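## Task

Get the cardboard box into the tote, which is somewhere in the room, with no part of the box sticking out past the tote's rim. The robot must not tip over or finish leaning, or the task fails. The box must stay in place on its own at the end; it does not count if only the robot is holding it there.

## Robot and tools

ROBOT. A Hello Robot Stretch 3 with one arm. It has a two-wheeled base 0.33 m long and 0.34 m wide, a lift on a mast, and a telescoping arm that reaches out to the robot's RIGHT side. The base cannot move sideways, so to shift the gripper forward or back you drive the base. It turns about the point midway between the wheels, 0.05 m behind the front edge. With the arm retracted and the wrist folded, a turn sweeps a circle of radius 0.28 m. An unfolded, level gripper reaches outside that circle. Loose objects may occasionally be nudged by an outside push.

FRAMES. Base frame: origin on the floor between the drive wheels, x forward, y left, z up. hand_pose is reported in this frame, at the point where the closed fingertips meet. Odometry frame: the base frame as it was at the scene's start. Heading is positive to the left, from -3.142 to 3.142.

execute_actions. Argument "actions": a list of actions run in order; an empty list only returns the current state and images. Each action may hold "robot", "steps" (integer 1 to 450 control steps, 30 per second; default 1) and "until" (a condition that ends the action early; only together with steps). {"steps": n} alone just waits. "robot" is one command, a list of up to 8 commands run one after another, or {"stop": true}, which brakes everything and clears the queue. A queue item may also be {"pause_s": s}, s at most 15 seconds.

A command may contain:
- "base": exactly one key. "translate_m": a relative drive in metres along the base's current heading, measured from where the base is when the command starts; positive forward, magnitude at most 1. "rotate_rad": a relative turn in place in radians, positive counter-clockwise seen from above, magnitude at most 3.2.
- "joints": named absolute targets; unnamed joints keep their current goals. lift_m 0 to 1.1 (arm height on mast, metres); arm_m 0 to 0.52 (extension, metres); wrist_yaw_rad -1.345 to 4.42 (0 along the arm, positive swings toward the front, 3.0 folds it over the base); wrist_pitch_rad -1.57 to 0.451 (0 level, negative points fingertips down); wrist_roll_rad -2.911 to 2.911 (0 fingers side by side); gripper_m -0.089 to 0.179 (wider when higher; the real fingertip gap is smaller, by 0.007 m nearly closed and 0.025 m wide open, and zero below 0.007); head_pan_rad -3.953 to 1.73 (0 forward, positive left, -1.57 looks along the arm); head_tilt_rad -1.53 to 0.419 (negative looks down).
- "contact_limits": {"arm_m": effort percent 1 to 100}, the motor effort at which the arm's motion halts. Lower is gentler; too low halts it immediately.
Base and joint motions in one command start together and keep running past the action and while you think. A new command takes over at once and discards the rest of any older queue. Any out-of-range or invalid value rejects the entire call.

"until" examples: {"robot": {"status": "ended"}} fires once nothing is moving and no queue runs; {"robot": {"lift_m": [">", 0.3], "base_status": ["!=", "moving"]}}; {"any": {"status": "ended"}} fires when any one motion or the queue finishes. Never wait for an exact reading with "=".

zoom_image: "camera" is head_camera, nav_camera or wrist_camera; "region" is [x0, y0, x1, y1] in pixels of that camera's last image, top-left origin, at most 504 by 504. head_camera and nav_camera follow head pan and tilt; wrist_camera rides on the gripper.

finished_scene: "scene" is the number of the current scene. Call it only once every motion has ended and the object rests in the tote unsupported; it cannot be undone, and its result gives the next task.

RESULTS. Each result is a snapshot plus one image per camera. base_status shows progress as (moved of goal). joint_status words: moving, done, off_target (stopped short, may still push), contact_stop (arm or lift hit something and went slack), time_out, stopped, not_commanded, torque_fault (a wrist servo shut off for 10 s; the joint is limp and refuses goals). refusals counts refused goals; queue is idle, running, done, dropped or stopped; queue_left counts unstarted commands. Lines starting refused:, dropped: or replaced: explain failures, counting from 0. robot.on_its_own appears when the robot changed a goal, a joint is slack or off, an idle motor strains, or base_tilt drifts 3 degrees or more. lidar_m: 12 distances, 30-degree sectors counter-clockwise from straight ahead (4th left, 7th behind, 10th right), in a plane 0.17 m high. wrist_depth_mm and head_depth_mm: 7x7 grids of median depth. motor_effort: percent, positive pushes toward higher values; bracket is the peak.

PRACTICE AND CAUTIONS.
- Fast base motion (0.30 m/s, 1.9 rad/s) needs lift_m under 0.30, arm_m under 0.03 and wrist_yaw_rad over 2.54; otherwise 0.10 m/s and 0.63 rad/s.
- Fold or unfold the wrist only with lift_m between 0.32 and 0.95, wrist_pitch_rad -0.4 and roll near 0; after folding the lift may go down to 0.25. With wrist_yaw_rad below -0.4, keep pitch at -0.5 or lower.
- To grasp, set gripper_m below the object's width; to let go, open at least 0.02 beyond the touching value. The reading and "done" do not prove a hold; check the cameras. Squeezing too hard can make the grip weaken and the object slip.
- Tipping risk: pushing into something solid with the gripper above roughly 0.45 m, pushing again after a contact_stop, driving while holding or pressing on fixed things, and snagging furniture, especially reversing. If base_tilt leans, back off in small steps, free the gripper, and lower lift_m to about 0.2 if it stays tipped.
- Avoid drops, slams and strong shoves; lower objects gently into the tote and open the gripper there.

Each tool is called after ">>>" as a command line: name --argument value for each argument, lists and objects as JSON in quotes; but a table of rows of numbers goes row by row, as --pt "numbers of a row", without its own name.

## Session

>>> execute_actions --actions '[]'

Scene clock: 0.00 s.
robot.base_odometry: x=+0.000 y=+0.000 heading=+0.000 (m, m, rad; robot's odometry frame)
robot.turned_by_wheels: +0.000 (rad since the last result)
robot.turned_by_imu: +0.000 (rad since the last result)
robot.base_tilt: forward=+0.0 right=-0.3 (deg)
robot.lidar_m: 1.19 0.88 0.87 2.40 1.79 1.10 1.30 2.35 0.70 0.70 0.96 1.74
robot.head_depth_mm: 1832 1866 1886 1901 1893 1882 1836 / 1923 1973 1981 2010 1961 1978 1859 / 2004 2098 2099 2139 2102 2115 1936 / 2002 2206 2218 2264 1842 1688 1678 / 1985 2347 2378 2411 1705 1403 1404 / 1957 2491 2557 2603 1722 1200 1204 / 1962 2671 2729 2786 1756 1078 1049
robot.base_status: not_commanded
robot.joint_positions: lift_m=+0.594 arm_m=+0.002 wrist_yaw_rad=+2.797 wrist_pitch_rad=-0.325 wrist_roll_rad=-0.009 gripper_m=+0.037 head_pan_rad=-0.006 head_tilt_rad=-0.024
robot.joint_goals: lift_m=+0.594 arm_m=+0.002 wrist_yaw_rad=+2.797 wrist_pitch_rad=-0.325 wrist_roll_rad=-0.009 gripper_m=+0.037 head_pan_rad=-0.006 head_tilt_rad=-0.024
robot.joint_status: lift_m=not_commanded arm_m=not_commanded wrist_yaw_rad=not_commanded wrist_pitch_rad=not_commanded wrist_roll_rad=not_commanded gripper_m=not_commanded head_pan_rad=not_commanded head_tilt_rad=not_commanded
robot.measured_speeds: translate_m=+0.000 rotate_rad=+0.000 lift_m=+0.000 arm_m=+0.000 wrist_yaw_rad=+0.000 wrist_pitch_rad=+0.000 wrist_roll_rad=+0.000 head_pan_rad=+0.000 head_tilt_rad=+0.000
robot: refusals=0 queue=idle queue_left=0
robot.motor_effort: left_wheel=+1 right_wheel=-1 lift_m=+26 arm_m=-1 wrist_yaw_rad=+0 wrist_pitch_rad=+4 wrist_roll_rad=+1 gripper_m=-1 head_pan_rad=+0 head_tilt_rad=+1 (%)
robot.hand_pose: x=+0.0582 y=+0.0745 z=+0.6279 quat_wxyz=(+0.233, +0.704, -0.006, +0.671) (m; robot's base frame)
robot.wrist_depth_mm: - - - - - 706 659 / - - - - - 752 705 / - - - - - 798 725 / - - - - - 847 797 / - - - - - 921 822 / 943 947 - 977 970 948 893 / 795 - 782 796 784 790 803
pictures: head_camera (sideways: a quarter turn clockwise sets it upright), nav_camera (sideways: a quarter turn counterclockwise sets it upright), wrist_camera
Images, in order (width x height): head_camera 896x504, nav_camera 672x504, wrist_camera 644x364.

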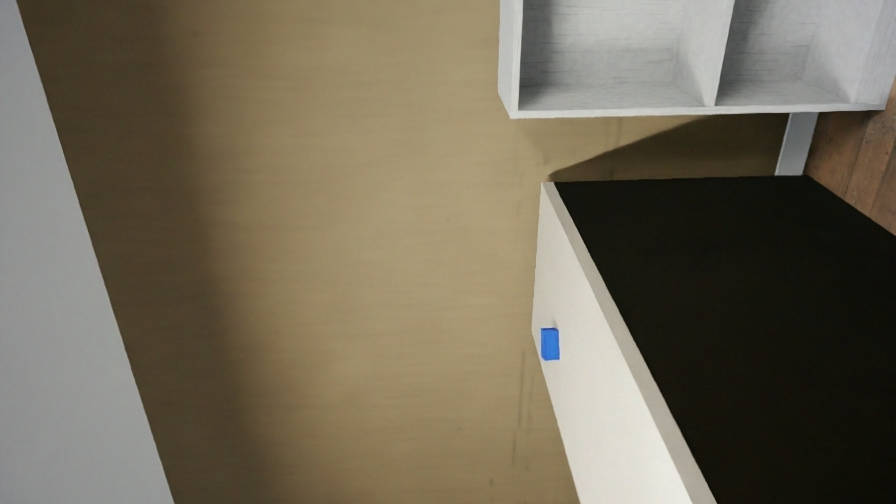

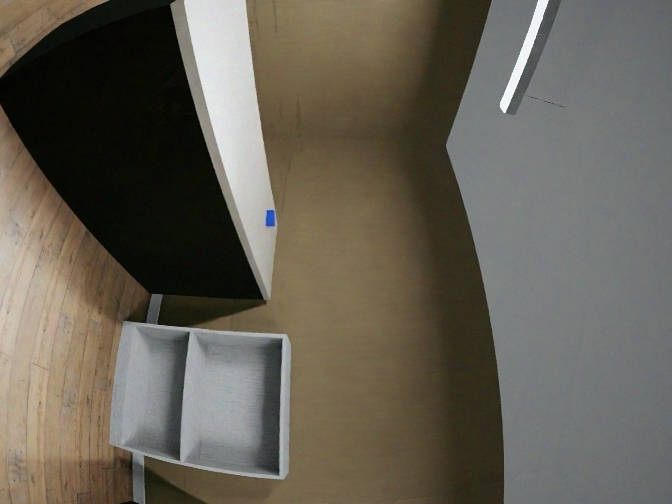

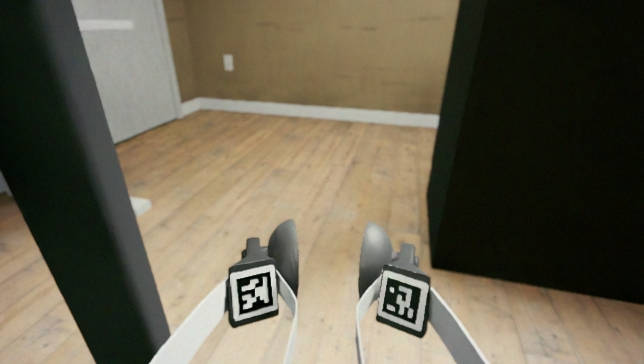

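Similar layout. Look around.

>>> execute_actions --actions '[{"robot":{"joints":{"head_pan_rad":-1.5,"head_tilt_rad":-0.6}},"steps":90,"until":{"robot":{"status":"ended"}}}]'

>>> execute_actions --actions '[{"robot":{"joints":{"head_pan_rad":-3.0,"head_tilt_rad":-0.6}},"steps":90,"until":{"robot":{"status":"ended"}}}]'

>>> execute_actions --actions '[{"robot":{"joints":{"head_pan_rad":1.5,"head_tilt_rad":-0.6}},"steps":150,"until":{"robot":{"status":"ended"}}}]'

Scene clock: 6.43 s.
robot.base_odometry: x=+0.000 y=+0.000 heading=+0.000 (m, m, rad; robot's odometry frame)
robot.turned_by_wheels: +0.000 (rad since the last result)
robot.turned_by_imu: +0.001 (rad since the last result)
robot.base_tilt: forward=+0.3 right=-0.4 (deg)
robot.lidar_m: 1.18 0.87 0.87 2.41 1.80 1.10 1.30 2.36 0.70 0.70 0.97 1.75
robot.head_depth_mm: 1926 2080 929 945 1484 1422 1205 / 2041 2207 929 793 920 1143 1205 / 2158 2323 934 858 988 1166 1204 / 2289 2440 936 934 1092 1308 1212 / 2435 2578 957 1026 1219 1401 1215 / 2419 1573 1013 1142 1383 1439 1204 / 2164 1584 1097 1275 1587 1433 1213
robot.base_status: not_commanded
robot.joint_positions: lift_m=+0.594 arm_m=+0.002 wrist_yaw_rad=+2.797 wrist_pitch_rad=-0.325 wrist_roll_rad=-0.009 gripper_m=+0.037 head_pan_rad=-1.493 head_tilt_rad=-0.592
robot.joint_goals: lift_m=+0.594 arm_m=+0.002 wrist_yaw_rad=+2.797 wrist_pitch_rad=-0.325 wrist_roll_rad=-0.009 gripper_m=+0.037 head_pan_rad=-1.500 head_tilt_rad=-0.600
robot.joint_status: lift_m=not_commanded arm_m=not_commanded wrist_yaw_rad=not_commanded wrist_pitch_rad=not_commanded wrist_roll_rad=not_commanded gripper_m=not_commanded head_pan_rad=done head_tilt_rad=done
robot.measured_speeds: translate_m=+0.000 rotate_rad=+0.000 lift_m=+0.000 arm_m=+0.000 wrist_yaw_rad=+0.000 wrist_pitch_rad=+0.000 wrist_roll_rad=+0.000 head_pan_rad=+0.000 head_tilt_rad=+0.000
robot: refusals=0 queue=done queue_left=0
robot.motor_effort: left_wheel=+1(0) right_wheel=-1(1) lift_m=+26(26) arm_m=-1(1) wrist_yaw_rad=+0(0) wrist_pitch_rad=+4(4) wrist_roll_rad=+1(1) gripper_m=+1(2) head_pan_rad=-4(47) head_tilt_rad=-3(24) (%)
robot.hand_pose: x=+0.0582 y=+0.0745 z=+0.6279 quat_wxyz=(+0.233, +0.704, -0.006, +0.671) (m; robot's base frame)
robot.wrist_depth_mm: - - - - - 713 657 / - - - - - 751 699 / - - - - - 813 731 / - - - - - 841 800 / - - - - - 905 853 / 967 951 - 956 937 963 871 / 790 - 784 803 790 803 801
pictures: head_camera (sideways: a quarter turn clockwise sets it upright), nav_camera (sideways: a quarter turn counterclockwise sets it upright), wrist_camera
Images, in order (width x height): head_camera 896x504, nav_camera 672x504, wrist_camera 644x364.

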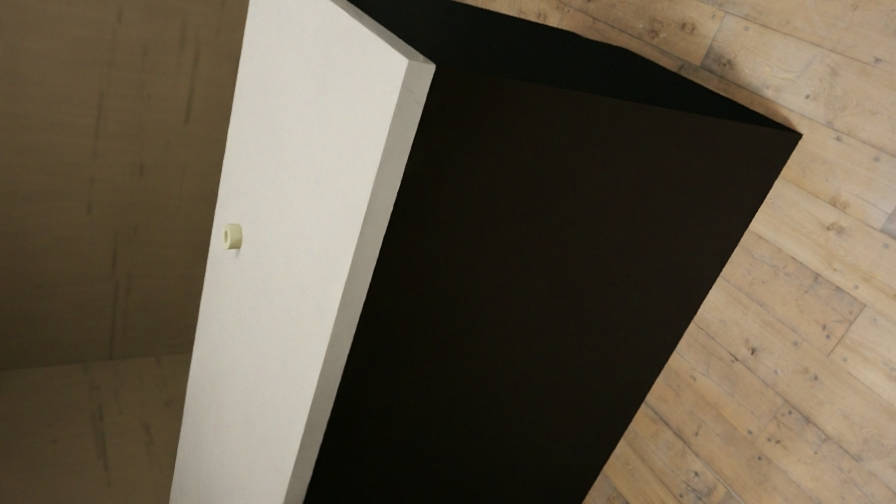

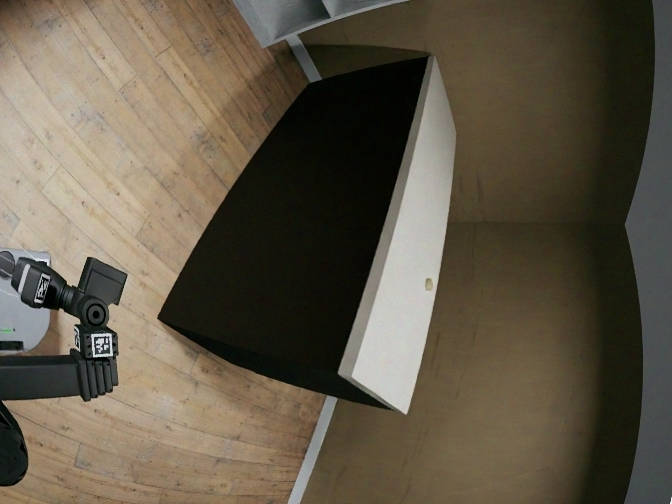

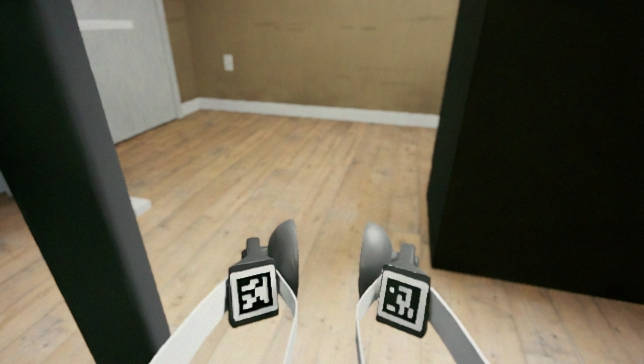

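Scene clock: 7.70 s.
robot.base_odometry: x=+0.000 y=+0.000 heading=+0.000 (m, m, rad; robot's odometry frame)
robot.turned_by_wheels: +0.000 (rad since the last result)
robot.turned_by_imu: +0.000 (rad since the last result)
robot.base_tilt: forward=+0.3 right=-0.3 (deg)
robot.lidar_m: 1.18 0.88 0.87 2.41 1.79 1.10 1.30 2.36 0.70 0.70 0.97 1.74
robot.head_depth_mm: 1492 1628 1380 1432 1667 1422 1225 / 1595 1745 1880 2068 1735 1423 1248 / 1713 1895 2104 2208 1748 1427 1240 / 1826 2032 2294 2258 1738 1434 1211 / 1970 2211 2530 2252 1748 1439 1211 / 2129 2429 2742 2245 1749 1436 1210 / 2276 2482 2699 2271 1757 1440 1213
robot.base_status: not_commanded
robot.joint_positions: lift_m=+0.594 arm_m=+0.002 wrist_yaw_rad=+2.797 wrist_pitch_rad=-0.325 wrist_roll_rad=-0.009 gripper_m=+0.037 head_pan_rad=-2.993 head_tilt_rad=-0.593
robot.joint_goals: lift_m=+0.594 arm_m=+0.002 wrist_yaw_rad=+2.797 wrist_pitch_rad=-0.325 wrist_roll_rad=-0.009 gripper_m=+0.037 head_pan_rad=-3.000 head_tilt_rad=-0.600
robot.joint_status: lift_m=not_commanded arm_m=not_commanded wrist_yaw_rad=not_commanded wrist_pitch_rad=not_commanded wrist_roll_rad=not_commanded gripper_m=not_commanded head_pan_rad=done head_tilt_rad=done
robot.measured_speeds: translate_m=+0.000 rotate_rad=+0.000 lift_m=+0.000 arm_m=+0.000 wrist_yaw_rad=+0.000 wrist_pitch_rad=+0.000 wrist_roll_rad=+0.000 head_pan_rad=+0.000 head_tilt_rad=+0.000
robot: refusals=0 queue=done queue_left=0
robot.motor_effort: left_wheel=+1(0) right_wheel=-1(1) lift_m=+26(26) arm_m=-1(2) wrist_yaw_rad=+0(0) wrist_pitch_rad=+4(4) wrist_roll_rad=+0(0) gripper_m=+1(1) head_pan_rad=-4(55) head_tilt_rad=-3(2) (%)
robot.hand_pose: x=+0.0582 y=+0.0745 z=+0.6279 quat_wxyz=(+0.233, +0.704, -0.006, +0.671) (m; robot's base frame)
robot.wrist_depth_mm: - - - - - 695 664 / - - - - - 729 705 / - - - - - 797 743 / - - - - - 857 778 / - - - - - 905 843 / 918 955 - 928 925 933 855 / 792 - 779 808 792 809 827
pictures: head_camera (sideways: a quarter turn clockwise sets it upright), nav_camera (sideways: a quarter turn counterclockwise sets it upright), wrist_camera
Images, in order (width x height): head_camera 896x504, nav_camera 672x504, wrist_camera 644x364.

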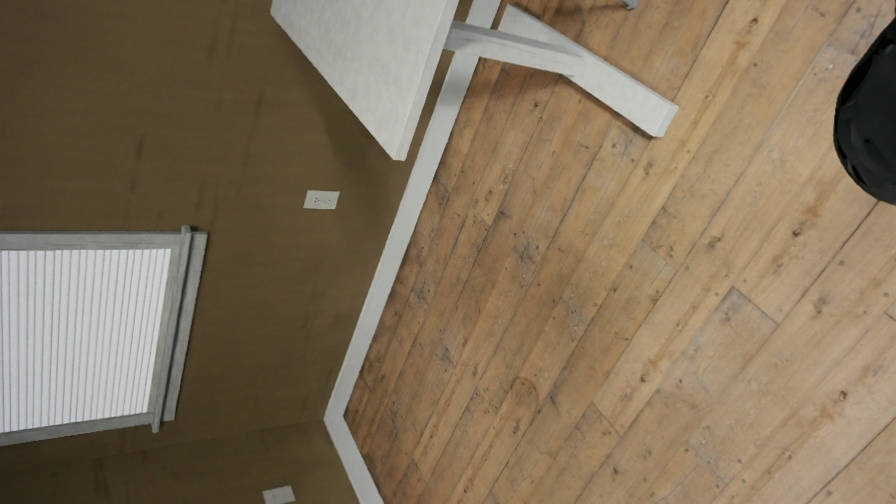

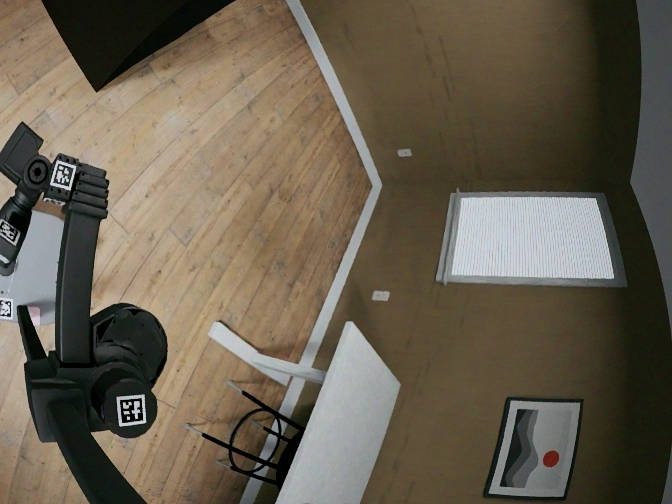

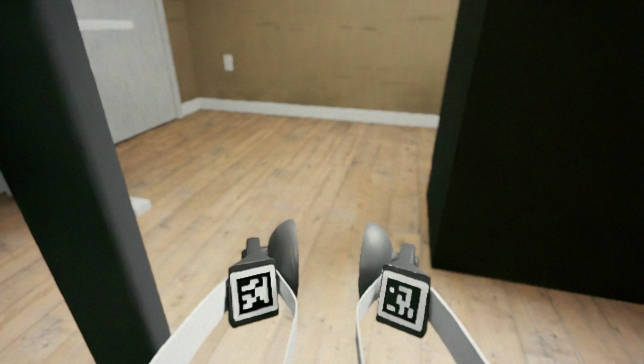

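Scene clock: 10.13 s.
robot.base_odometry: x=+0.000 y=+0.000 heading=+0.000 (m, m, rad; robot's odometry frame)
robot.turned_by_wheels: +0.000 (rad since the last result)
robot.turned_by_imu: +0.000 (rad since the last result)
robot.base_tilt: forward=+0.1 right=-0.4 (deg)
robot.lidar_m: 1.18 0.87 0.87 2.40 1.79 1.09 1.31 2.36 0.70 0.70 0.97 1.74
robot.head_depth_mm: 2025 2222 2451 2223 1741 1423 1206 / 2103 2318 2578 2222 1738 1428 1205 / 2192 2414 2660 2239 1741 1426 1206 / 2267 2537 2795 2236 1749 1433 1209 / 2378 2674 2905 2240 1748 1434 1210 / 2449 2685 2815 2239 1757 1430 1212 / 2161 2298 2457 2265 1720 1436 1243
robot.base_status: not_commanded
robot.joint_positions: lift_m=+0.594 arm_m=+0.002 wrist_yaw_rad=+2.797 wrist_pitch_rad=-0.325 wrist_roll_rad=-0.009 gripper_m=+0.037 head_pan_rad=+1.493 head_tilt_rad=-0.593
robot.joint_goals: lift_m=+0.594 arm_m=+0.002 wrist_yaw_rad=+2.797 wrist_pitch_rad=-0.325 wrist_roll_rad=-0.009 gripper_m=+0.037 head_pan_rad=+1.500 head_tilt_rad=-0.600
robot.joint_status: lift_m=not_commanded arm_m=not_commanded wrist_yaw_rad=not_commanded wrist_pitch_rad=not_commanded wrist_roll_rad=not_commanded gripper_m=not_commanded head_pan_rad=done head_tilt_rad=done
robot.measured_speeds: translate_m=+0.000 rotate_rad=+0.000 lift_m=+0.000 arm_m=+0.000 wrist_yaw_rad=+0.000 wrist_pitch_rad=+0.000 wrist_roll_rad=+0.000 head_pan_rad=+0.000 head_tilt_rad=+0.000
robot: refusals=0 queue=done queue_left=0
robot.motor_effort: left_wheel=+1(1) right_wheel=-1(1) lift_m=+25(26) arm_m=-1(1) wrist_yaw_rad=+1(0) wrist_pitch_rad=+4(4) wrist_roll_rad=+1(0) gripper_m=+2(1) head_pan_rad=+4(49) head_tilt_rad=-3(3) (%)
robot.hand_pose: x=+0.0582 y=+0.0745 z=+0.6279 quat_wxyz=(+0.233, +0.704, -0.006, +0.671) (m; robot's base frame)
robot.wrist_depth_mm: - - - - - 724 669 / - - - - - 749 693 / - - - - - 782 746 / - - - - - 818 779 / - - - - - 911 838 / 933 950 - 941 951 931 898 / 797 - 781 789 755 806 799
pictures: head_camera (sideways: a quarter turn clockwise sets it upright), nav_camera (sideways: a quarter turn counterclockwise sets it upright), wrist_camera
Images, in order (width x height): head_camera 896x504, nav_camera 672x504, wrist_camera 644x364.

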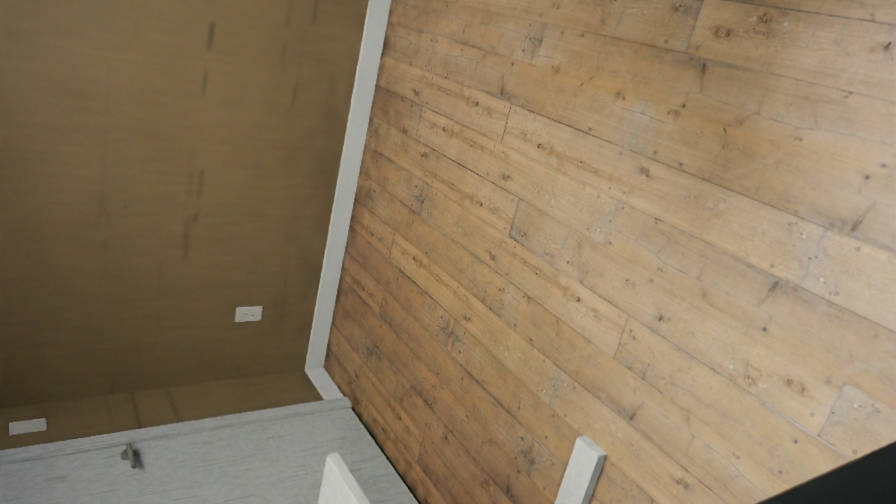

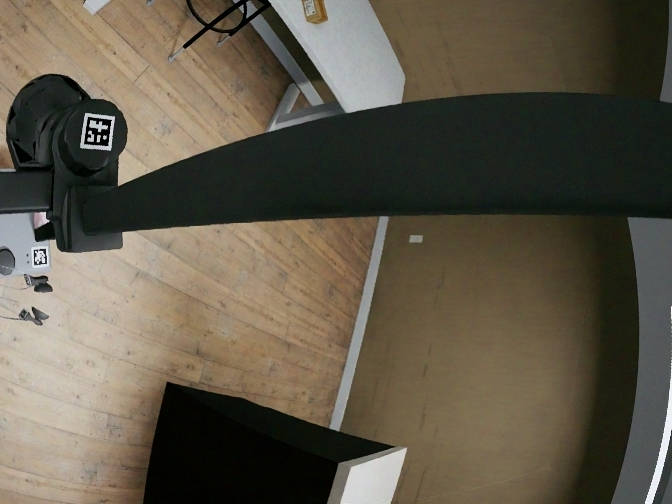

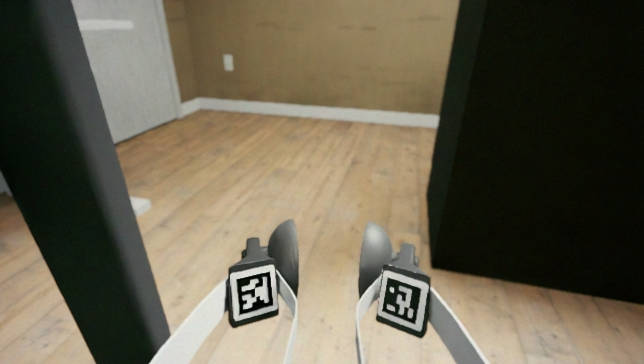

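>>> execute_actions --actions '[{"robot":{"joints":{"head_pan_rad":-3.9,"head_tilt_rad":-0.6}},"steps":150,"until":{"robot":{"status":"ended"}}}]'

Scene clock: 15.20 s.
robot.base_odometry: x=+0.000 y=+0.000 heading=+0.000 (m, m, rad; robot's odometry frame)
robot.turned_by_wheels: +0.000 (rad since the last result)
robot.turned_by_imu: +0.001 (rad since the last result)
robot.base_tilt: forward=+0.2 right=-0.4 (deg)
robot.lidar_m: 1.18 0.87 0.87 2.40 1.79 1.10 1.30 2.36 0.70 0.70 0.97 1.74
robot.head_depth_mm: - - - - - - 1180 / - - - - - - - / 1548 1703 1390 2067 1773 1427 - / 1508 1674 1394 2083 1754 1435 1266 / 1473 1629 1400 1336 1693 1433 1266 / 1429 1582 1399 1142 1702 1435 1241 / 1402 1542 1409 1145 1762 1438 1214
robot.base_status: not_commanded
robot.joint_positions: lift_m=+0.594 arm_m=+0.002 wrist_yaw_rad=+2.797 wrist_pitch_rad=-0.325 wrist_roll_rad=-0.009 gripper_m=+0.037 head_pan_rad=-3.893 head_tilt_rad=-0.593
robot.joint_goals: lift_m=+0.594 arm_m=+0.002 wrist_yaw_rad=+2.797 wrist_pitch_rad=-0.325 wrist_roll_rad=-0.009 gripper_m=+0.037 head_pan_rad=-3.900 head_tilt_rad=-0.600
robot.joint_status: lift_m=not_commanded arm_m=not_commanded wrist_yaw_rad=not_commanded wrist_pitch_rad=not_commanded wrist_roll_rad=not_commanded gripper_m=not_commanded head_pan_rad=done head_tilt_rad=done
robot.measured_speeds: translate_m=+0.000 rotate_rad=+0.000 lift_m=+0.000 arm_m=+0.000 wrist_yaw_rad=+0.000 wrist_pitch_rad=+0.000 wrist_roll_rad=+0.000 head_pan_rad=+0.000 head_tilt_rad=+0.000
robot: refusals=0 queue=done queue_left=0
robot.motor_effort: left_wheel=+1(1) right_wheel=-1(1) lift_m=+26(26) arm_m=-1(1) wrist_yaw_rad=+0(1) wrist_pitch_rad=+4(4) wrist_roll_rad=+0(1) gripper_m=+0(1) head_pan_rad=-4(50) head_tilt_rad=-2(3) (%)
robot.hand_pose: x=+0.0582 y=+0.0745 z=+0.6279 quat_wxyz=(+0.233, +0.704, -0.006, +0.671) (m; robot's base frame)
robot.wrist_depth_mm: - - - - - 691 656 / - - - - - 756 693 / - - - - - 800 733 / - - - - - 828 790 / - - - - - 902 838 / 948 958 - 954 977 966 877 / 795 - 790 797 772 805 820
pictures: head_camera (sideways: a quarter turn clockwise sets it upright), nav_camera (sideways: a quarter turn counterclockwise sets it upright), wrist_camera
Images, in order (width x height): head_camera 896x504, nav_camera 672x504, wrist_camera 644x364.

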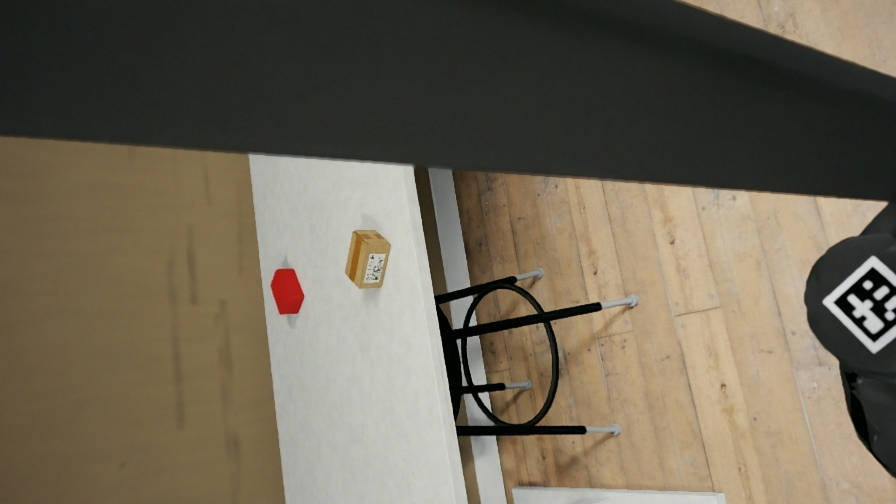

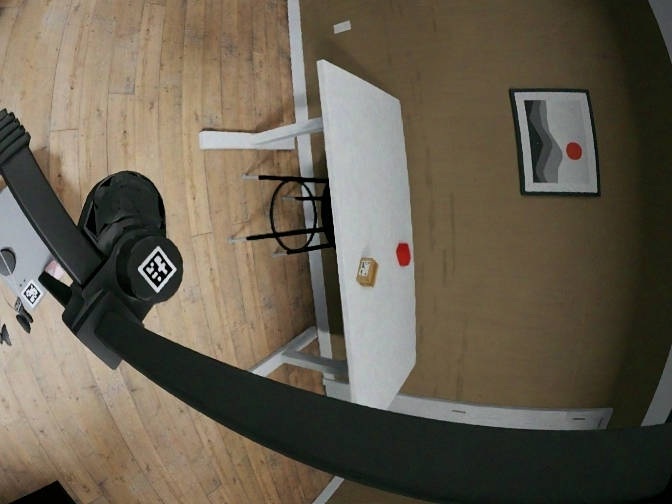

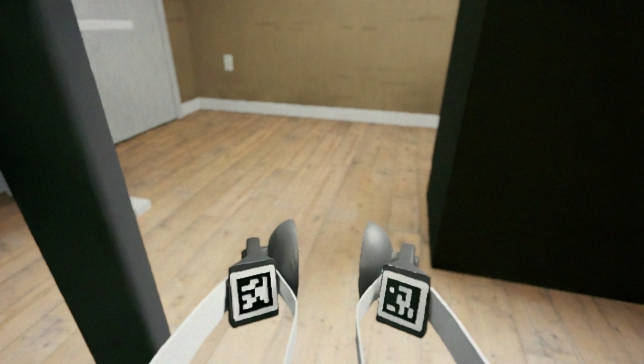

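>>> execute_actions --actions '[{"robot":[{"base":{"rotate_rad":2.39},"joints":{"wrist_pitch_rad":-0.4,"lift_m":0.7,"head_pan_rad":-1.57}},{"base":{"translate_m":0.36}},{"base":{"rotate_rad":1.57},"joints":{"lift_m":0.85}},{"joints":{"wrist_yaw_rad":0,"wrist_pitch_rad":-0.3,"gripper_m":0.179}}],"steps":450,"until":{"robot":{"status":"ended"}}},{"steps":200,"until":{"robot":{"status":"ended"}}}]'

Scene clock: 38.73 s.
robot.base_odometry: x=-0.263 y=+0.246 heading=-2.324 (m, m, rad; robot's odometry frame)
robot.turned_by_wheels: +3.960 (rad since the last result)
robot.turned_by_imu: +4.029 (rad since the last result)
robot.base_tilt: forward=+0.2 right=-0.3 (deg)
robot.lidar_m: 2.35 1.00 0.92 1.64 1.43 0.94 1.17 2.40 1.21 0.74 0.89 1.65
robot.head_depth_mm: 1289 1449 1381 991 1542 1456 - / 1260 1402 1382 992 1638 1462 - / 1227 1362 1389 995 1587 1428 - / 1194 1321 1391 994 845 - - / 1164 1284 1364 1001 830 1362 1204 / 1133 1253 1328 1002 805 1414 1214 / 1108 1216 1316 1006 780 1400 1211
robot.base_status: done (rotate_rad +1.5698 of +1.5700)
robot.joint_positions: lift_m=+0.850 arm_m=+0.002 wrist_yaw_rad=+0.004 wrist_pitch_rad=-0.318 wrist_roll_rad=-0.009 gripper_m=+0.179 head_pan_rad=-1.577 head_tilt_rad=-0.593
robot.joint_goals: lift_m=+0.850 arm_m=+0.002 wrist_yaw_rad=+0.000 wrist_pitch_rad=-0.300 wrist_roll_rad=-0.009 gripper_m=+0.179 head_pan_rad=-1.570 head_tilt_rad=-0.600
robot.joint_status: lift_m=done arm_m=not_commanded wrist_yaw_rad=done wrist_pitch_rad=done wrist_roll_rad=not_commanded gripper_m=done head_pan_rad=done head_tilt_rad=done
robot.measured_speeds: translate_m=+0.000 rotate_rad=+0.000 lift_m=+0.000 arm_m=+0.000 wrist_yaw_rad=+0.000 wrist_pitch_rad=+0.000 wrist_roll_rad=+0.000 head_pan_rad=+0.000 head_tilt_rad=+0.000
robot: refusals=0 queue=done queue_left=0
robot.motor_effort: left_wheel=-2(8) right_wheel=+2(6) lift_m=+29(29) arm_m=-1(1) wrist_yaw_rad=-3(4) wrist_pitch_rad=+5(2) wrist_roll_rad=+0(1) gripper_m=+0(98) head_pan_rad=+4(52) head_tilt_rad=-3(2) (%)
robot.hand_pose: x=-0.0207 y=-0.3826 z=+0.8854 quat_wxyz=(+0.702, +0.114, -0.695, -0.111) (m; robot's base frame)
robot.wrist_depth_mm: 899 926 - - - - - / 943 - - - - - - / 885 845 846 857 867 876 - / 583 583 585 518 594 607 596 / 437 475 450 453 445 473 510 / 384 792 - - - - - / - - - - - - -
pictures: head_camera (sideways: a quarter turn clockwise sets it upright), nav_camera (sideways: a quarter turn counterclockwise sets it upright), wrist_camera
Images, in order (width x height): head_camera 896x504, nav_camera 672x504, wrist_camera 644x364.

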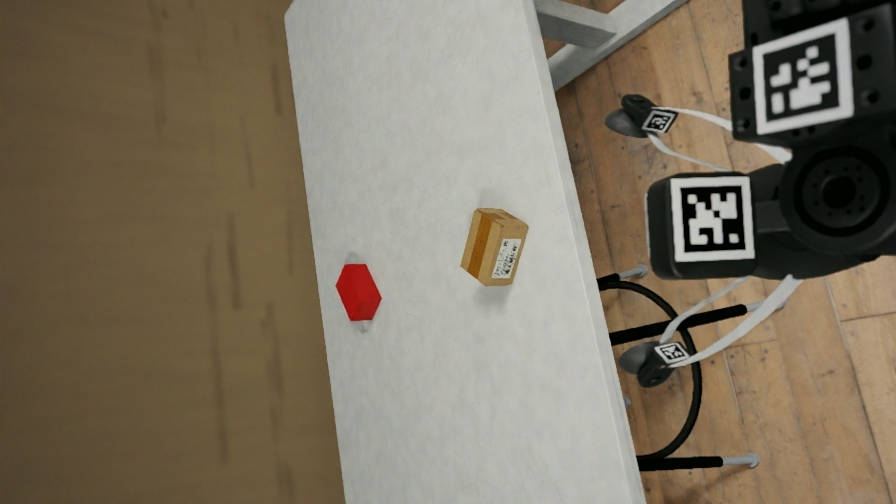

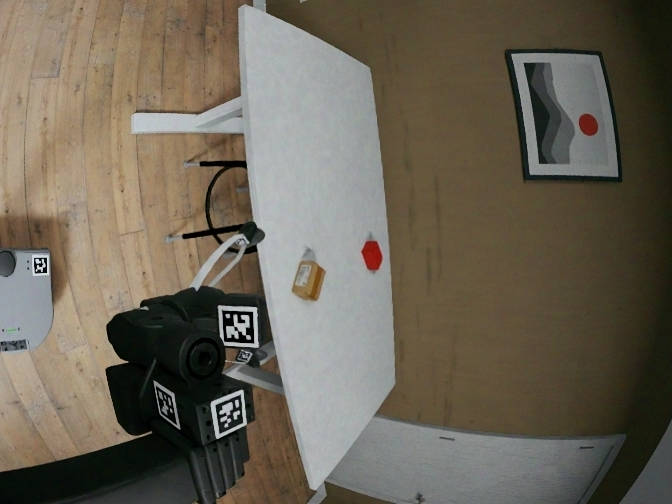

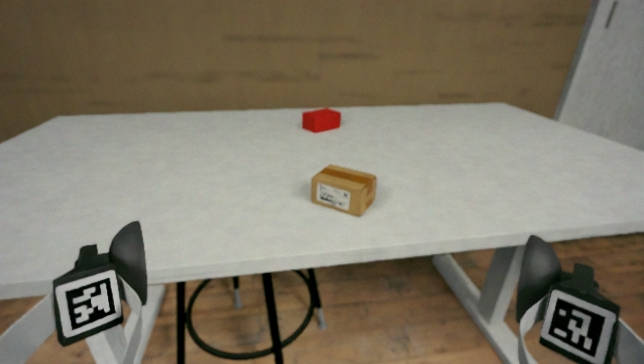

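>>> execute_actions --actions '[{"robot":[{"joints":{"arm_m":0.2,"lift_m":0.8}},{"joints":{"lift_m":0.712}},{"joints":{"arm_m":0.33}}],"steps":450,"until":{"robot":{"status":"ended"}}}]'

Scene clock: 49.40 s.
robot.base_odometry: x=-0.263 y=+0.246 heading=-2.324 (m, m, rad; robot's odometry frame)
robot.turned_by_wheels: +0.000 (rad since the last result)
robot.turned_by_imu: +0.001 (rad since the last result)
robot.base_tilt: forward=+0.2 right=-0.3 (deg)
robot.lidar_m: 2.35 1.00 0.92 1.64 1.43 0.94 1.17 2.40 1.21 0.74 0.89 1.65
robot.head_depth_mm: 1289 1447 1383 993 1541 1426 - / 1258 1405 1382 992 1634 - 1212 / 1224 1359 1391 1038 - 1427 1209 / 1195 1323 1388 1038 1525 1430 1208 / 1166 1285 1367 1001 805 1398 1209 / 1133 1253 1333 1000 803 1435 1214 / 1108 1222 1312 1002 781 1400 1215
robot.base_status: done (rotate_rad +1.5698 of +1.5700)
robot.joint_positions: lift_m=+0.712 arm_m=+0.330 wrist_yaw_rad=+0.002 wrist_pitch_rad=-0.317 wrist_roll_rad=-0.009 gripper_m=+0.179 head_pan_rad=-1.577 head_tilt_rad=-0.593
robot.joint_goals: lift_m=+0.712 arm_m=+0.330 wrist_yaw_rad=+0.000 wrist_pitch_rad=-0.300 wrist_roll_rad=-0.009 gripper_m=+0.179 head_pan_rad=-1.570 head_tilt_rad=-0.600
robot.joint_status: lift_m=done arm_m=done wrist_yaw_rad=done wrist_pitch_rad=done wrist_roll_rad=not_commanded gripper_m=done head_pan_rad=done head_tilt_rad=done
robot.measured_speeds: translate_m=+0.000 rotate_rad=+0.000 lift_m=+0.000 arm_m=+0.000 wrist_yaw_rad=+0.000 wrist_pitch_rad=+0.000 wrist_roll_rad=+0.000 head_pan_rad=+0.000 head_tilt_rad=+0.000
robot: refusals=0 queue=done queue_left=0
robot.motor_effort: left_wheel=-2(2) right_wheel=+3(3) lift_m=+22(30) arm_m=+3(3) wrist_yaw_rad=-2(3) wrist_pitch_rad=+5(5) wrist_roll_rad=+1(0) gripper_m=+0(0) head_pan_rad=+4(4) head_tilt_rad=-3(3) (%)
robot.hand_pose: x=-0.0210 y=-0.7106 z=+0.7480 quat_wxyz=(+0.702, +0.113, -0.695, -0.111) (m; robot's base frame)
robot.wrist_depth_mm: 653 682 705 731 765 793 820 / 695 691 723 770 800 805 871 / 413 420 419 428 431 441 444 / 285 288 288 181 289 296 295 / 214 228 207 144 138 224 223 / - 176 170 146 127 177 186 / - 147 148 147 140 149 -
pictures: head_camera (sideways: a quarter turn clockwise sets it upright), nav_camera (sideways: a quarter turn counterclockwise sets it upright), wrist_camera
Images, in order (width x height): head_camera 896x504, nav_camera 672x504, wrist_camera 644x364.

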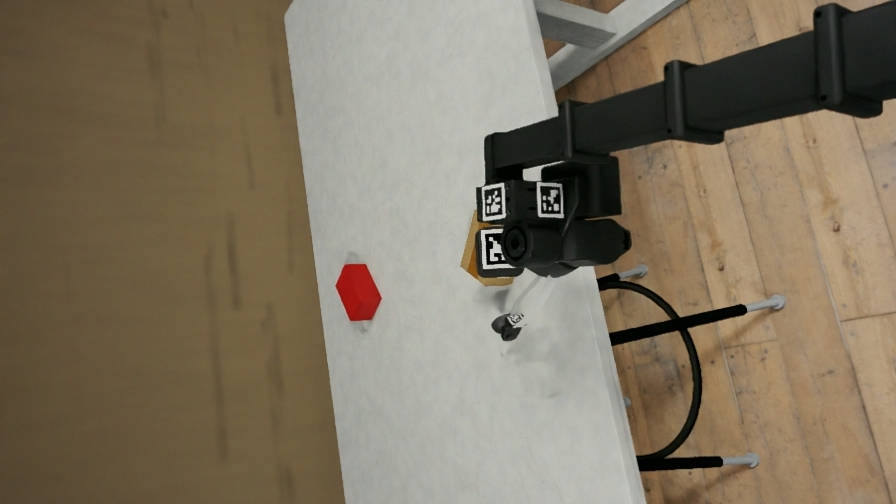

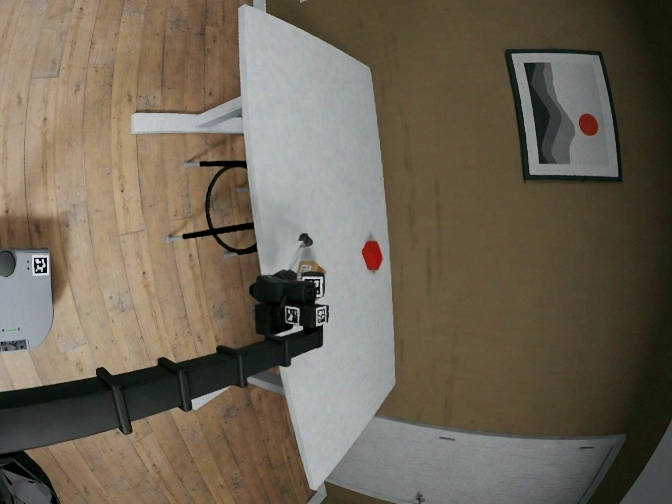

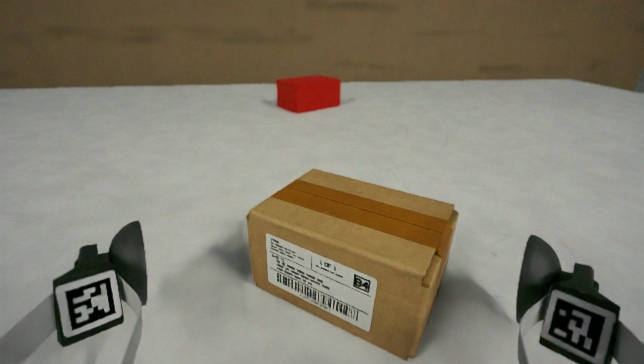

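>>> execute_actions --actions '[{"robot":[{"joints":{"arm_m":0.365}},{"joints":{"gripper_m":0.04}},{"pause_s":0.5},{"joints":{"lift_m":0.85}},{"joints":{"arm_m":0.0,"head_pan_rad":-2.6,"head_tilt_rad":-0.5}}],"steps":450,"until":{"robot":{"status":"ended"}}}]'

Scene clock: 63.07 s.
robot.base_odometry: x=-0.263 y=+0.246 heading=-2.324 (m, m, rad; robot's odometry frame)
robot.turned_by_wheels: +0.000 (rad since the last result)
robot.turned_by_imu: +0.002 (rad since the last result)
robot.base_tilt: forward=+0.2 right=-0.4 (deg)
robot.lidar_m: 2.35 1.00 0.92 1.64 1.43 0.94 1.17 2.40 1.22 0.74 0.89 1.65
robot.head_depth_mm: 1946 2099 2321 2443 1900 1513 1257 / 1989 2158 2380 2504 1908 1518 1262 / 2049 2244 2480 2567 1907 1519 1262 / 2108 2310 2547 2544 1912 1523 1269 / 2174 2383 2647 2574 1912 1530 1328 / 2253 2438 2669 2549 1927 1525 - / 2032 2108 2219 1161 1861 1499 -
robot.base_status: done (rotate_rad +1.5698 of +1.5700)
robot.joint_positions: lift_m=+0.850 arm_m=+0.002 wrist_yaw_rad=+0.001 wrist_pitch_rad=-0.323 wrist_roll_rad=-0.009 gripper_m=+0.048 head_pan_rad=-2.593 head_tilt_rad=-0.508
robot.joint_goals: lift_m=+0.850 arm_m=+0.000 wrist_yaw_rad=+0.000 wrist_pitch_rad=-0.300 wrist_roll_rad=-0.009 gripper_m=+0.047 head_pan_rad=-2.600 head_tilt_rad=-0.500
robot.joint_status: lift_m=done arm_m=done wrist_yaw_rad=done wrist_pitch_rad=done wrist_roll_rad=not_commanded gripper_m=done head_pan_rad=done head_tilt_rad=done
robot.measured_speeds: translate_m=+0.000 rotate_rad=+0.000 lift_m=+0.000 arm_m=+0.000 wrist_yaw_rad=+0.000 wrist_pitch_rad=+0.000 wrist_roll_rad=+0.000 head_pan_rad=+0.000 head_tilt_rad=+0.000
robot: refusals=0 queue=done queue_left=0
robot.on_its_own: gripper_m is held at +0.047, not at your +0.040, by its stall guard, which is not easing now
robot.motor_effort: left_wheel=-2(3) right_wheel=+2(3) lift_m=+30(29) arm_m=-4(4) wrist_yaw_rad=+0(2) wrist_pitch_rad=+7(6) wrist_roll_rad=+0(1) gripper_m=-23(98) head_pan_rad=-4(52) head_tilt_rad=+1(11) (%)
robot.hand_pose: x=-0.0212 y=-0.3823 z=+0.8842 quat_wxyz=(+0.701, +0.115, -0.694, -0.113) (m; robot's base frame)
robot.wrist_depth_mm: 929 931 - - - - - / 982 - - - - - - / 810 838 807 843 845 858 - / 579 565 584 576 584 587 599 / 434 440 139 134 133 481 - / 378 387 123 112 106 - - / - - 457 118 104 - -
pictures: head_camera (sideways: a quarter turn clockwise sets it upright), nav_camera (sideways: a quarter turn counterclockwise sets it upright), wrist_camera
Images, in order (width x height): head_camera 896x504, nav_camera 672x504, wrist_camera 644x364.

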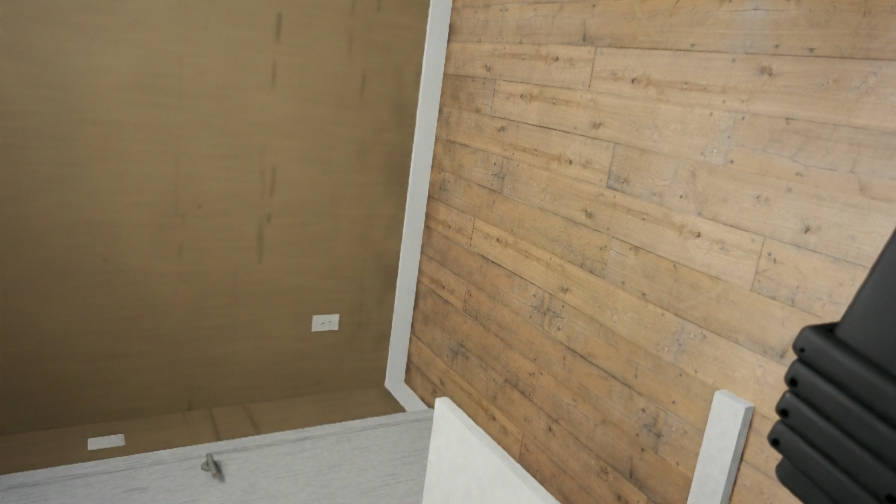

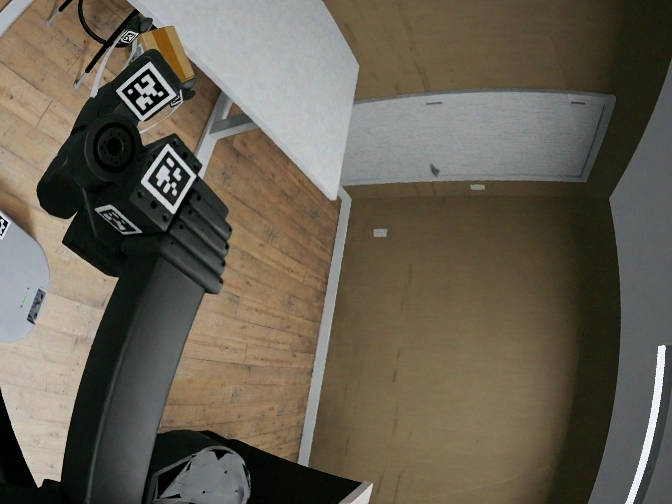

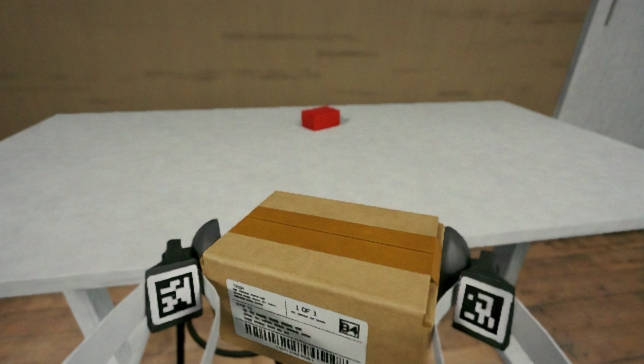

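>>> execute_actions --actions '[{"robot":{"base":{"translate_m":1.0},"joints":{"head_pan_rad":1.5,"head_tilt_rad":-0.6}},"steps":450,"until":{"robot":{"status":"ended"}}}]'

Scene clock: 81.93 s.
robot.base_odometry: x=-0.947 y=-0.484 heading=-2.324 (m, m, rad; robot's odometry frame)
robot.turned_by_wheels: +0.000 (rad since the last result)
robot.turned_by_imu: +0.003 (rad since the last result)
robot.base_tilt: forward=+0.2 right=-0.3 (deg)
robot.lidar_m: 1.38 1.38 1.65 0.75 0.75 1.96 1.90 1.15 0.86 1.17 1.17 1.40
robot.head_depth_mm: 1943 2053 2179 2159 1749 1419 1205 / 2285 2463 2638 2220 1746 1425 1210 / 2397 2667 2875 2065 1687 1393 1213 / 2297 2556 933 916 1062 1273 1206 / 2228 2329 936 876 1009 1188 1211 / 2182 1570 941 837 961 1115 1224 / 2106 1578 946 801 913 1016 -
robot.base_status: done (translate_m +1.0000 of +1.0000)
robot.joint_positions: lift_m=+0.850 arm_m=+0.002 wrist_yaw_rad=+0.001 wrist_pitch_rad=-0.323 wrist_roll_rad=-0.009 gripper_m=+0.048 head_pan_rad=+1.493 head_tilt_rad=-0.593
robot.joint_goals: lift_m=+0.850 arm_m=+0.000 wrist_yaw_rad=+0.000 wrist_pitch_rad=-0.300 wrist_roll_rad=-0.009 gripper_m=+0.047 head_pan_rad=+1.500 head_tilt_rad=-0.600
robot.joint_status: lift_m=done arm_m=done wrist_yaw_rad=done wrist_pitch_rad=done wrist_roll_rad=not_commanded gripper_m=done head_pan_rad=done head_tilt_rad=done
robot.measured_speeds: translate_m=+0.000 rotate_rad=+0.000 lift_m=+0.000 arm_m=+0.000 wrist_yaw_rad=+0.000 wrist_pitch_rad=+0.000 wrist_roll_rad=+0.000 head_pan_rad=+0.000 head_tilt_rad=+0.000
robot: refusals=0 queue=done queue_left=0
robot.on_its_own: gripper_m is held at +0.047, not at your +0.040, by its stall guard, which is not easing now
robot.motor_effort: left_wheel=-2(4) right_wheel=+2(6) lift_m=+30(29) arm_m=-5(5) wrist_yaw_rad=-2(1) wrist_pitch_rad=+6(7) wrist_roll_rad=+0(1) gripper_m=-23(24) head_pan_rad=+4(53) head_tilt_rad=-4(11) (%)
robot.hand_pose: x=-0.0212 y=-0.3823 z=+0.8842 quat_wxyz=(+0.701, +0.115, -0.694, -0.113) (m; robot's base frame)
robot.wrist_depth_mm: 738 765 790 823 842 910 938 / 775 833 816 902 913 959 - / 816 859 898 918 964 859 870 / 878 942 - - - 591 584 / 955 - 140 134 133 497 447 / - - 123 111 106 - 380 / - - - 117 104 - 756
pictures: head_camera (sideways: a quarter turn clockwise sets it upright), nav_camera (sideways: a quarter turn counterclockwise sets it upright), wrist_camera
Images, in order (width x height): head_camera 896x504, nav_camera 672x504, wrist_camera 644x364.

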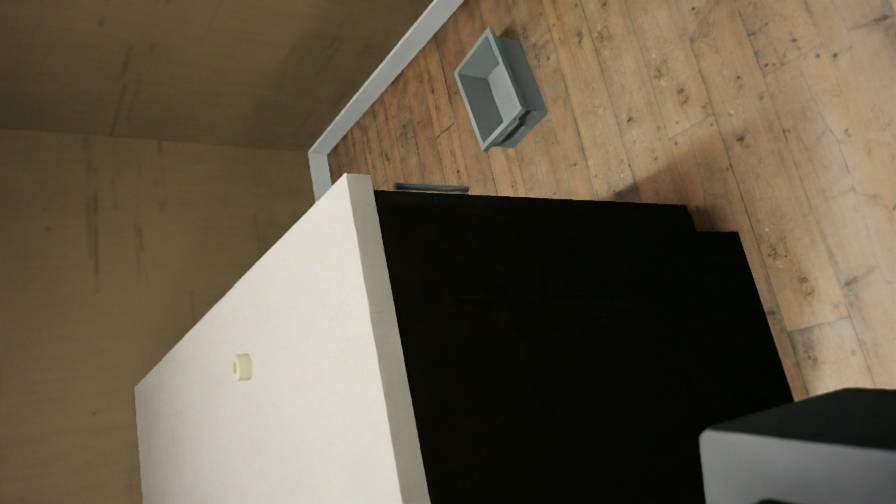

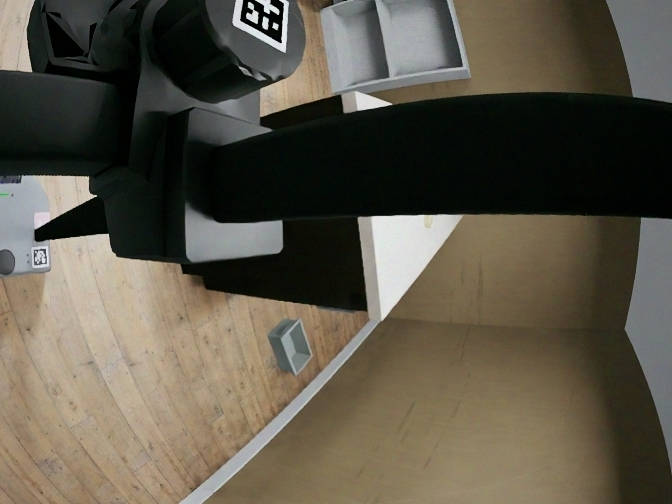

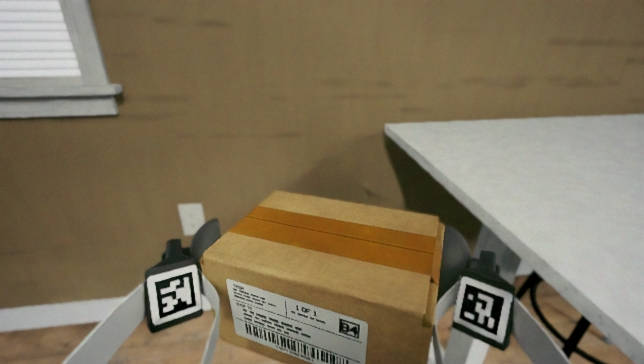

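>>> execute_actions --actions '[{"robot":[{"base":{"translate_m":0.45},"joints":{"wrist_yaw_rad":1.7,"wrist_pitch_rad":-0.4}},{"base":{"rotate_rad":1.4},"joints":{"head_pan_rad":0,"head_tilt_rad":-0.8}},{"base":{"translate_m":0.9},"joints":{"lift_m":0.5}}],"steps":450,"until":{"robot":{"status":"ended"}}},{"steps":450,"until":{"robot":{"status":"ended"}}}]'

Scene clock: 115.63 s.
robot.base_odometry: x=-0.712 y=-1.530 heading=-0.924 (m, m, rad; robot's odometry frame)
robot.turned_by_wheels: +1.400 (rad since the last result)
robot.turned_by_imu: +1.428 (rad since the last result)
robot.base_tilt: forward=+0.3 right=-0.4 (deg)
robot.lidar_m: 1.01 1.08 0.53 0.42 0.42 1.92 1.93 1.57 0.77 0.62 0.61 0.66
robot.head_depth_mm: 767 835 910 1004 1119 1213 1124 / 887 976 1086 1216 1368 1280 1134 / 1051 1181 1337 1533 1485 1284 1135 / 1292 1488 1739 1748 1485 1256 1125 / 1610 1869 2084 1762 1484 1254 1127 / 1626 1820 2039 1766 1489 1254 1127 / 1544 1748 1988 1779 1490 1281 1123
robot.base_status: done (translate_m +0.9000 of +0.9000)
robot.joint_positions: lift_m=+0.500 arm_m=+0.002 wrist_yaw_rad=+1.697 wrist_pitch_rad=-0.422 wrist_roll_rad=-0.009 gripper_m=+0.048 head_pan_rad=+0.007 head_tilt_rad=-0.790
robot.joint_goals: lift_m=+0.500 arm_m=+0.000 wrist_yaw_rad=+1.700 wrist_pitch_rad=-0.400 wrist_roll_rad=-0.009 gripper_m=+0.047 head_pan_rad=+0.000 head_tilt_rad=-0.800
robot.joint_status: lift_m=done arm_m=done wrist_yaw_rad=done wrist_pitch_rad=done wrist_roll_rad=not_commanded gripper_m=done head_pan_rad=done head_tilt_rad=done
robot.measured_speeds: translate_m=+0.000 rotate_rad=+0.000 lift_m=+0.000 arm_m=+0.000 wrist_yaw_rad=+0.000 wrist_pitch_rad=+0.000 wrist_roll_rad=+0.000 head_pan_rad=+0.000 head_tilt_rad=+0.000
robot: refusals=0 queue=done queue_left=0
robot.on_its_own: gripper_m is held at +0.047, not at your +0.040, by its stall guard, which is not easing now
robot.motor_effort: left_wheel=-3(6) right_wheel=+2(6) lift_m=+23(30) arm_m=-4(5) wrist_yaw_rad=+4(7) wrist_pitch_rad=+6(7) wrist_roll_rad=+1(1) gripper_m=-23(23) head_pan_rad=-4(51) head_tilt_rad=-4(15) (%)
robot.hand_pose: x=+0.2007 y=-0.1189 z=+0.5118 quat_wxyz=(+0.570, +0.615, -0.343, +0.423) (m; robot's base frame)
robot.wrist_depth_mm: 890 - - - 894 583 422 / 890 - - - 928 590 428 / 868 - - - 931 599 434 / 903 - - - - 613 445 / 848 876 139 134 132 610 452 / 772 757 124 111 106 582 459 / 657 615 382 118 104 612 465
pictures: head_camera (sideways: a quarter turn clockwise sets it upright), nav_camera (sideways: a quarter turn counterclockwise sets it upright), wrist_camera
Images, in order (width x height): head_camera 896x504, nav_camera 672x504, wrist_camera 644x364.

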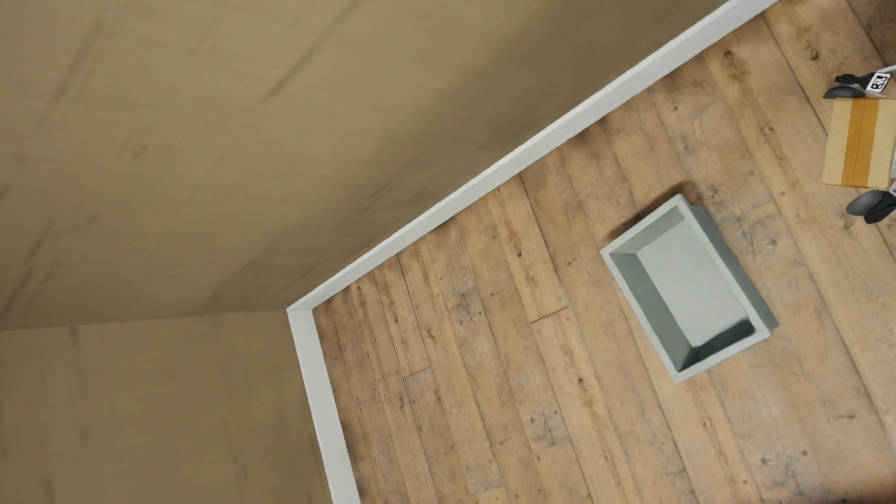

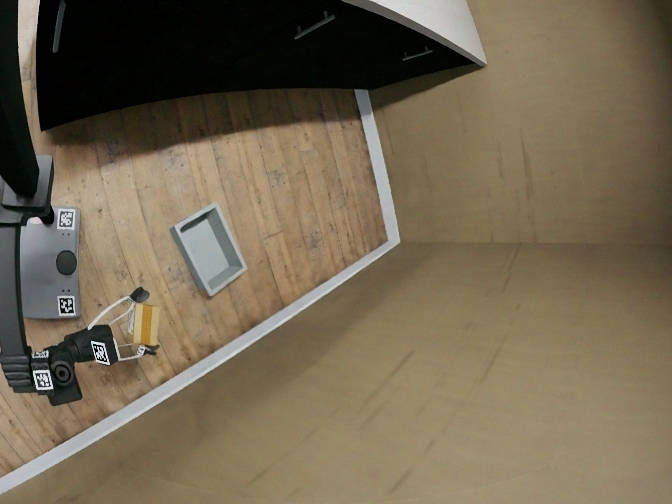

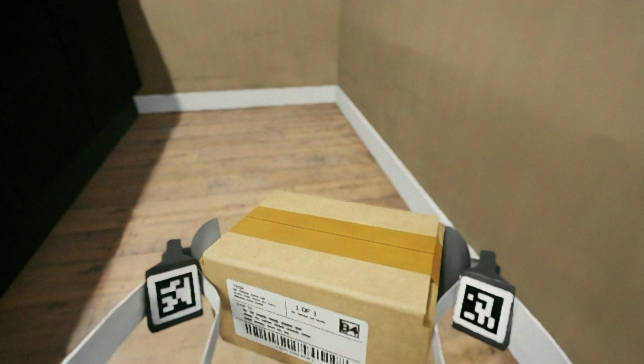

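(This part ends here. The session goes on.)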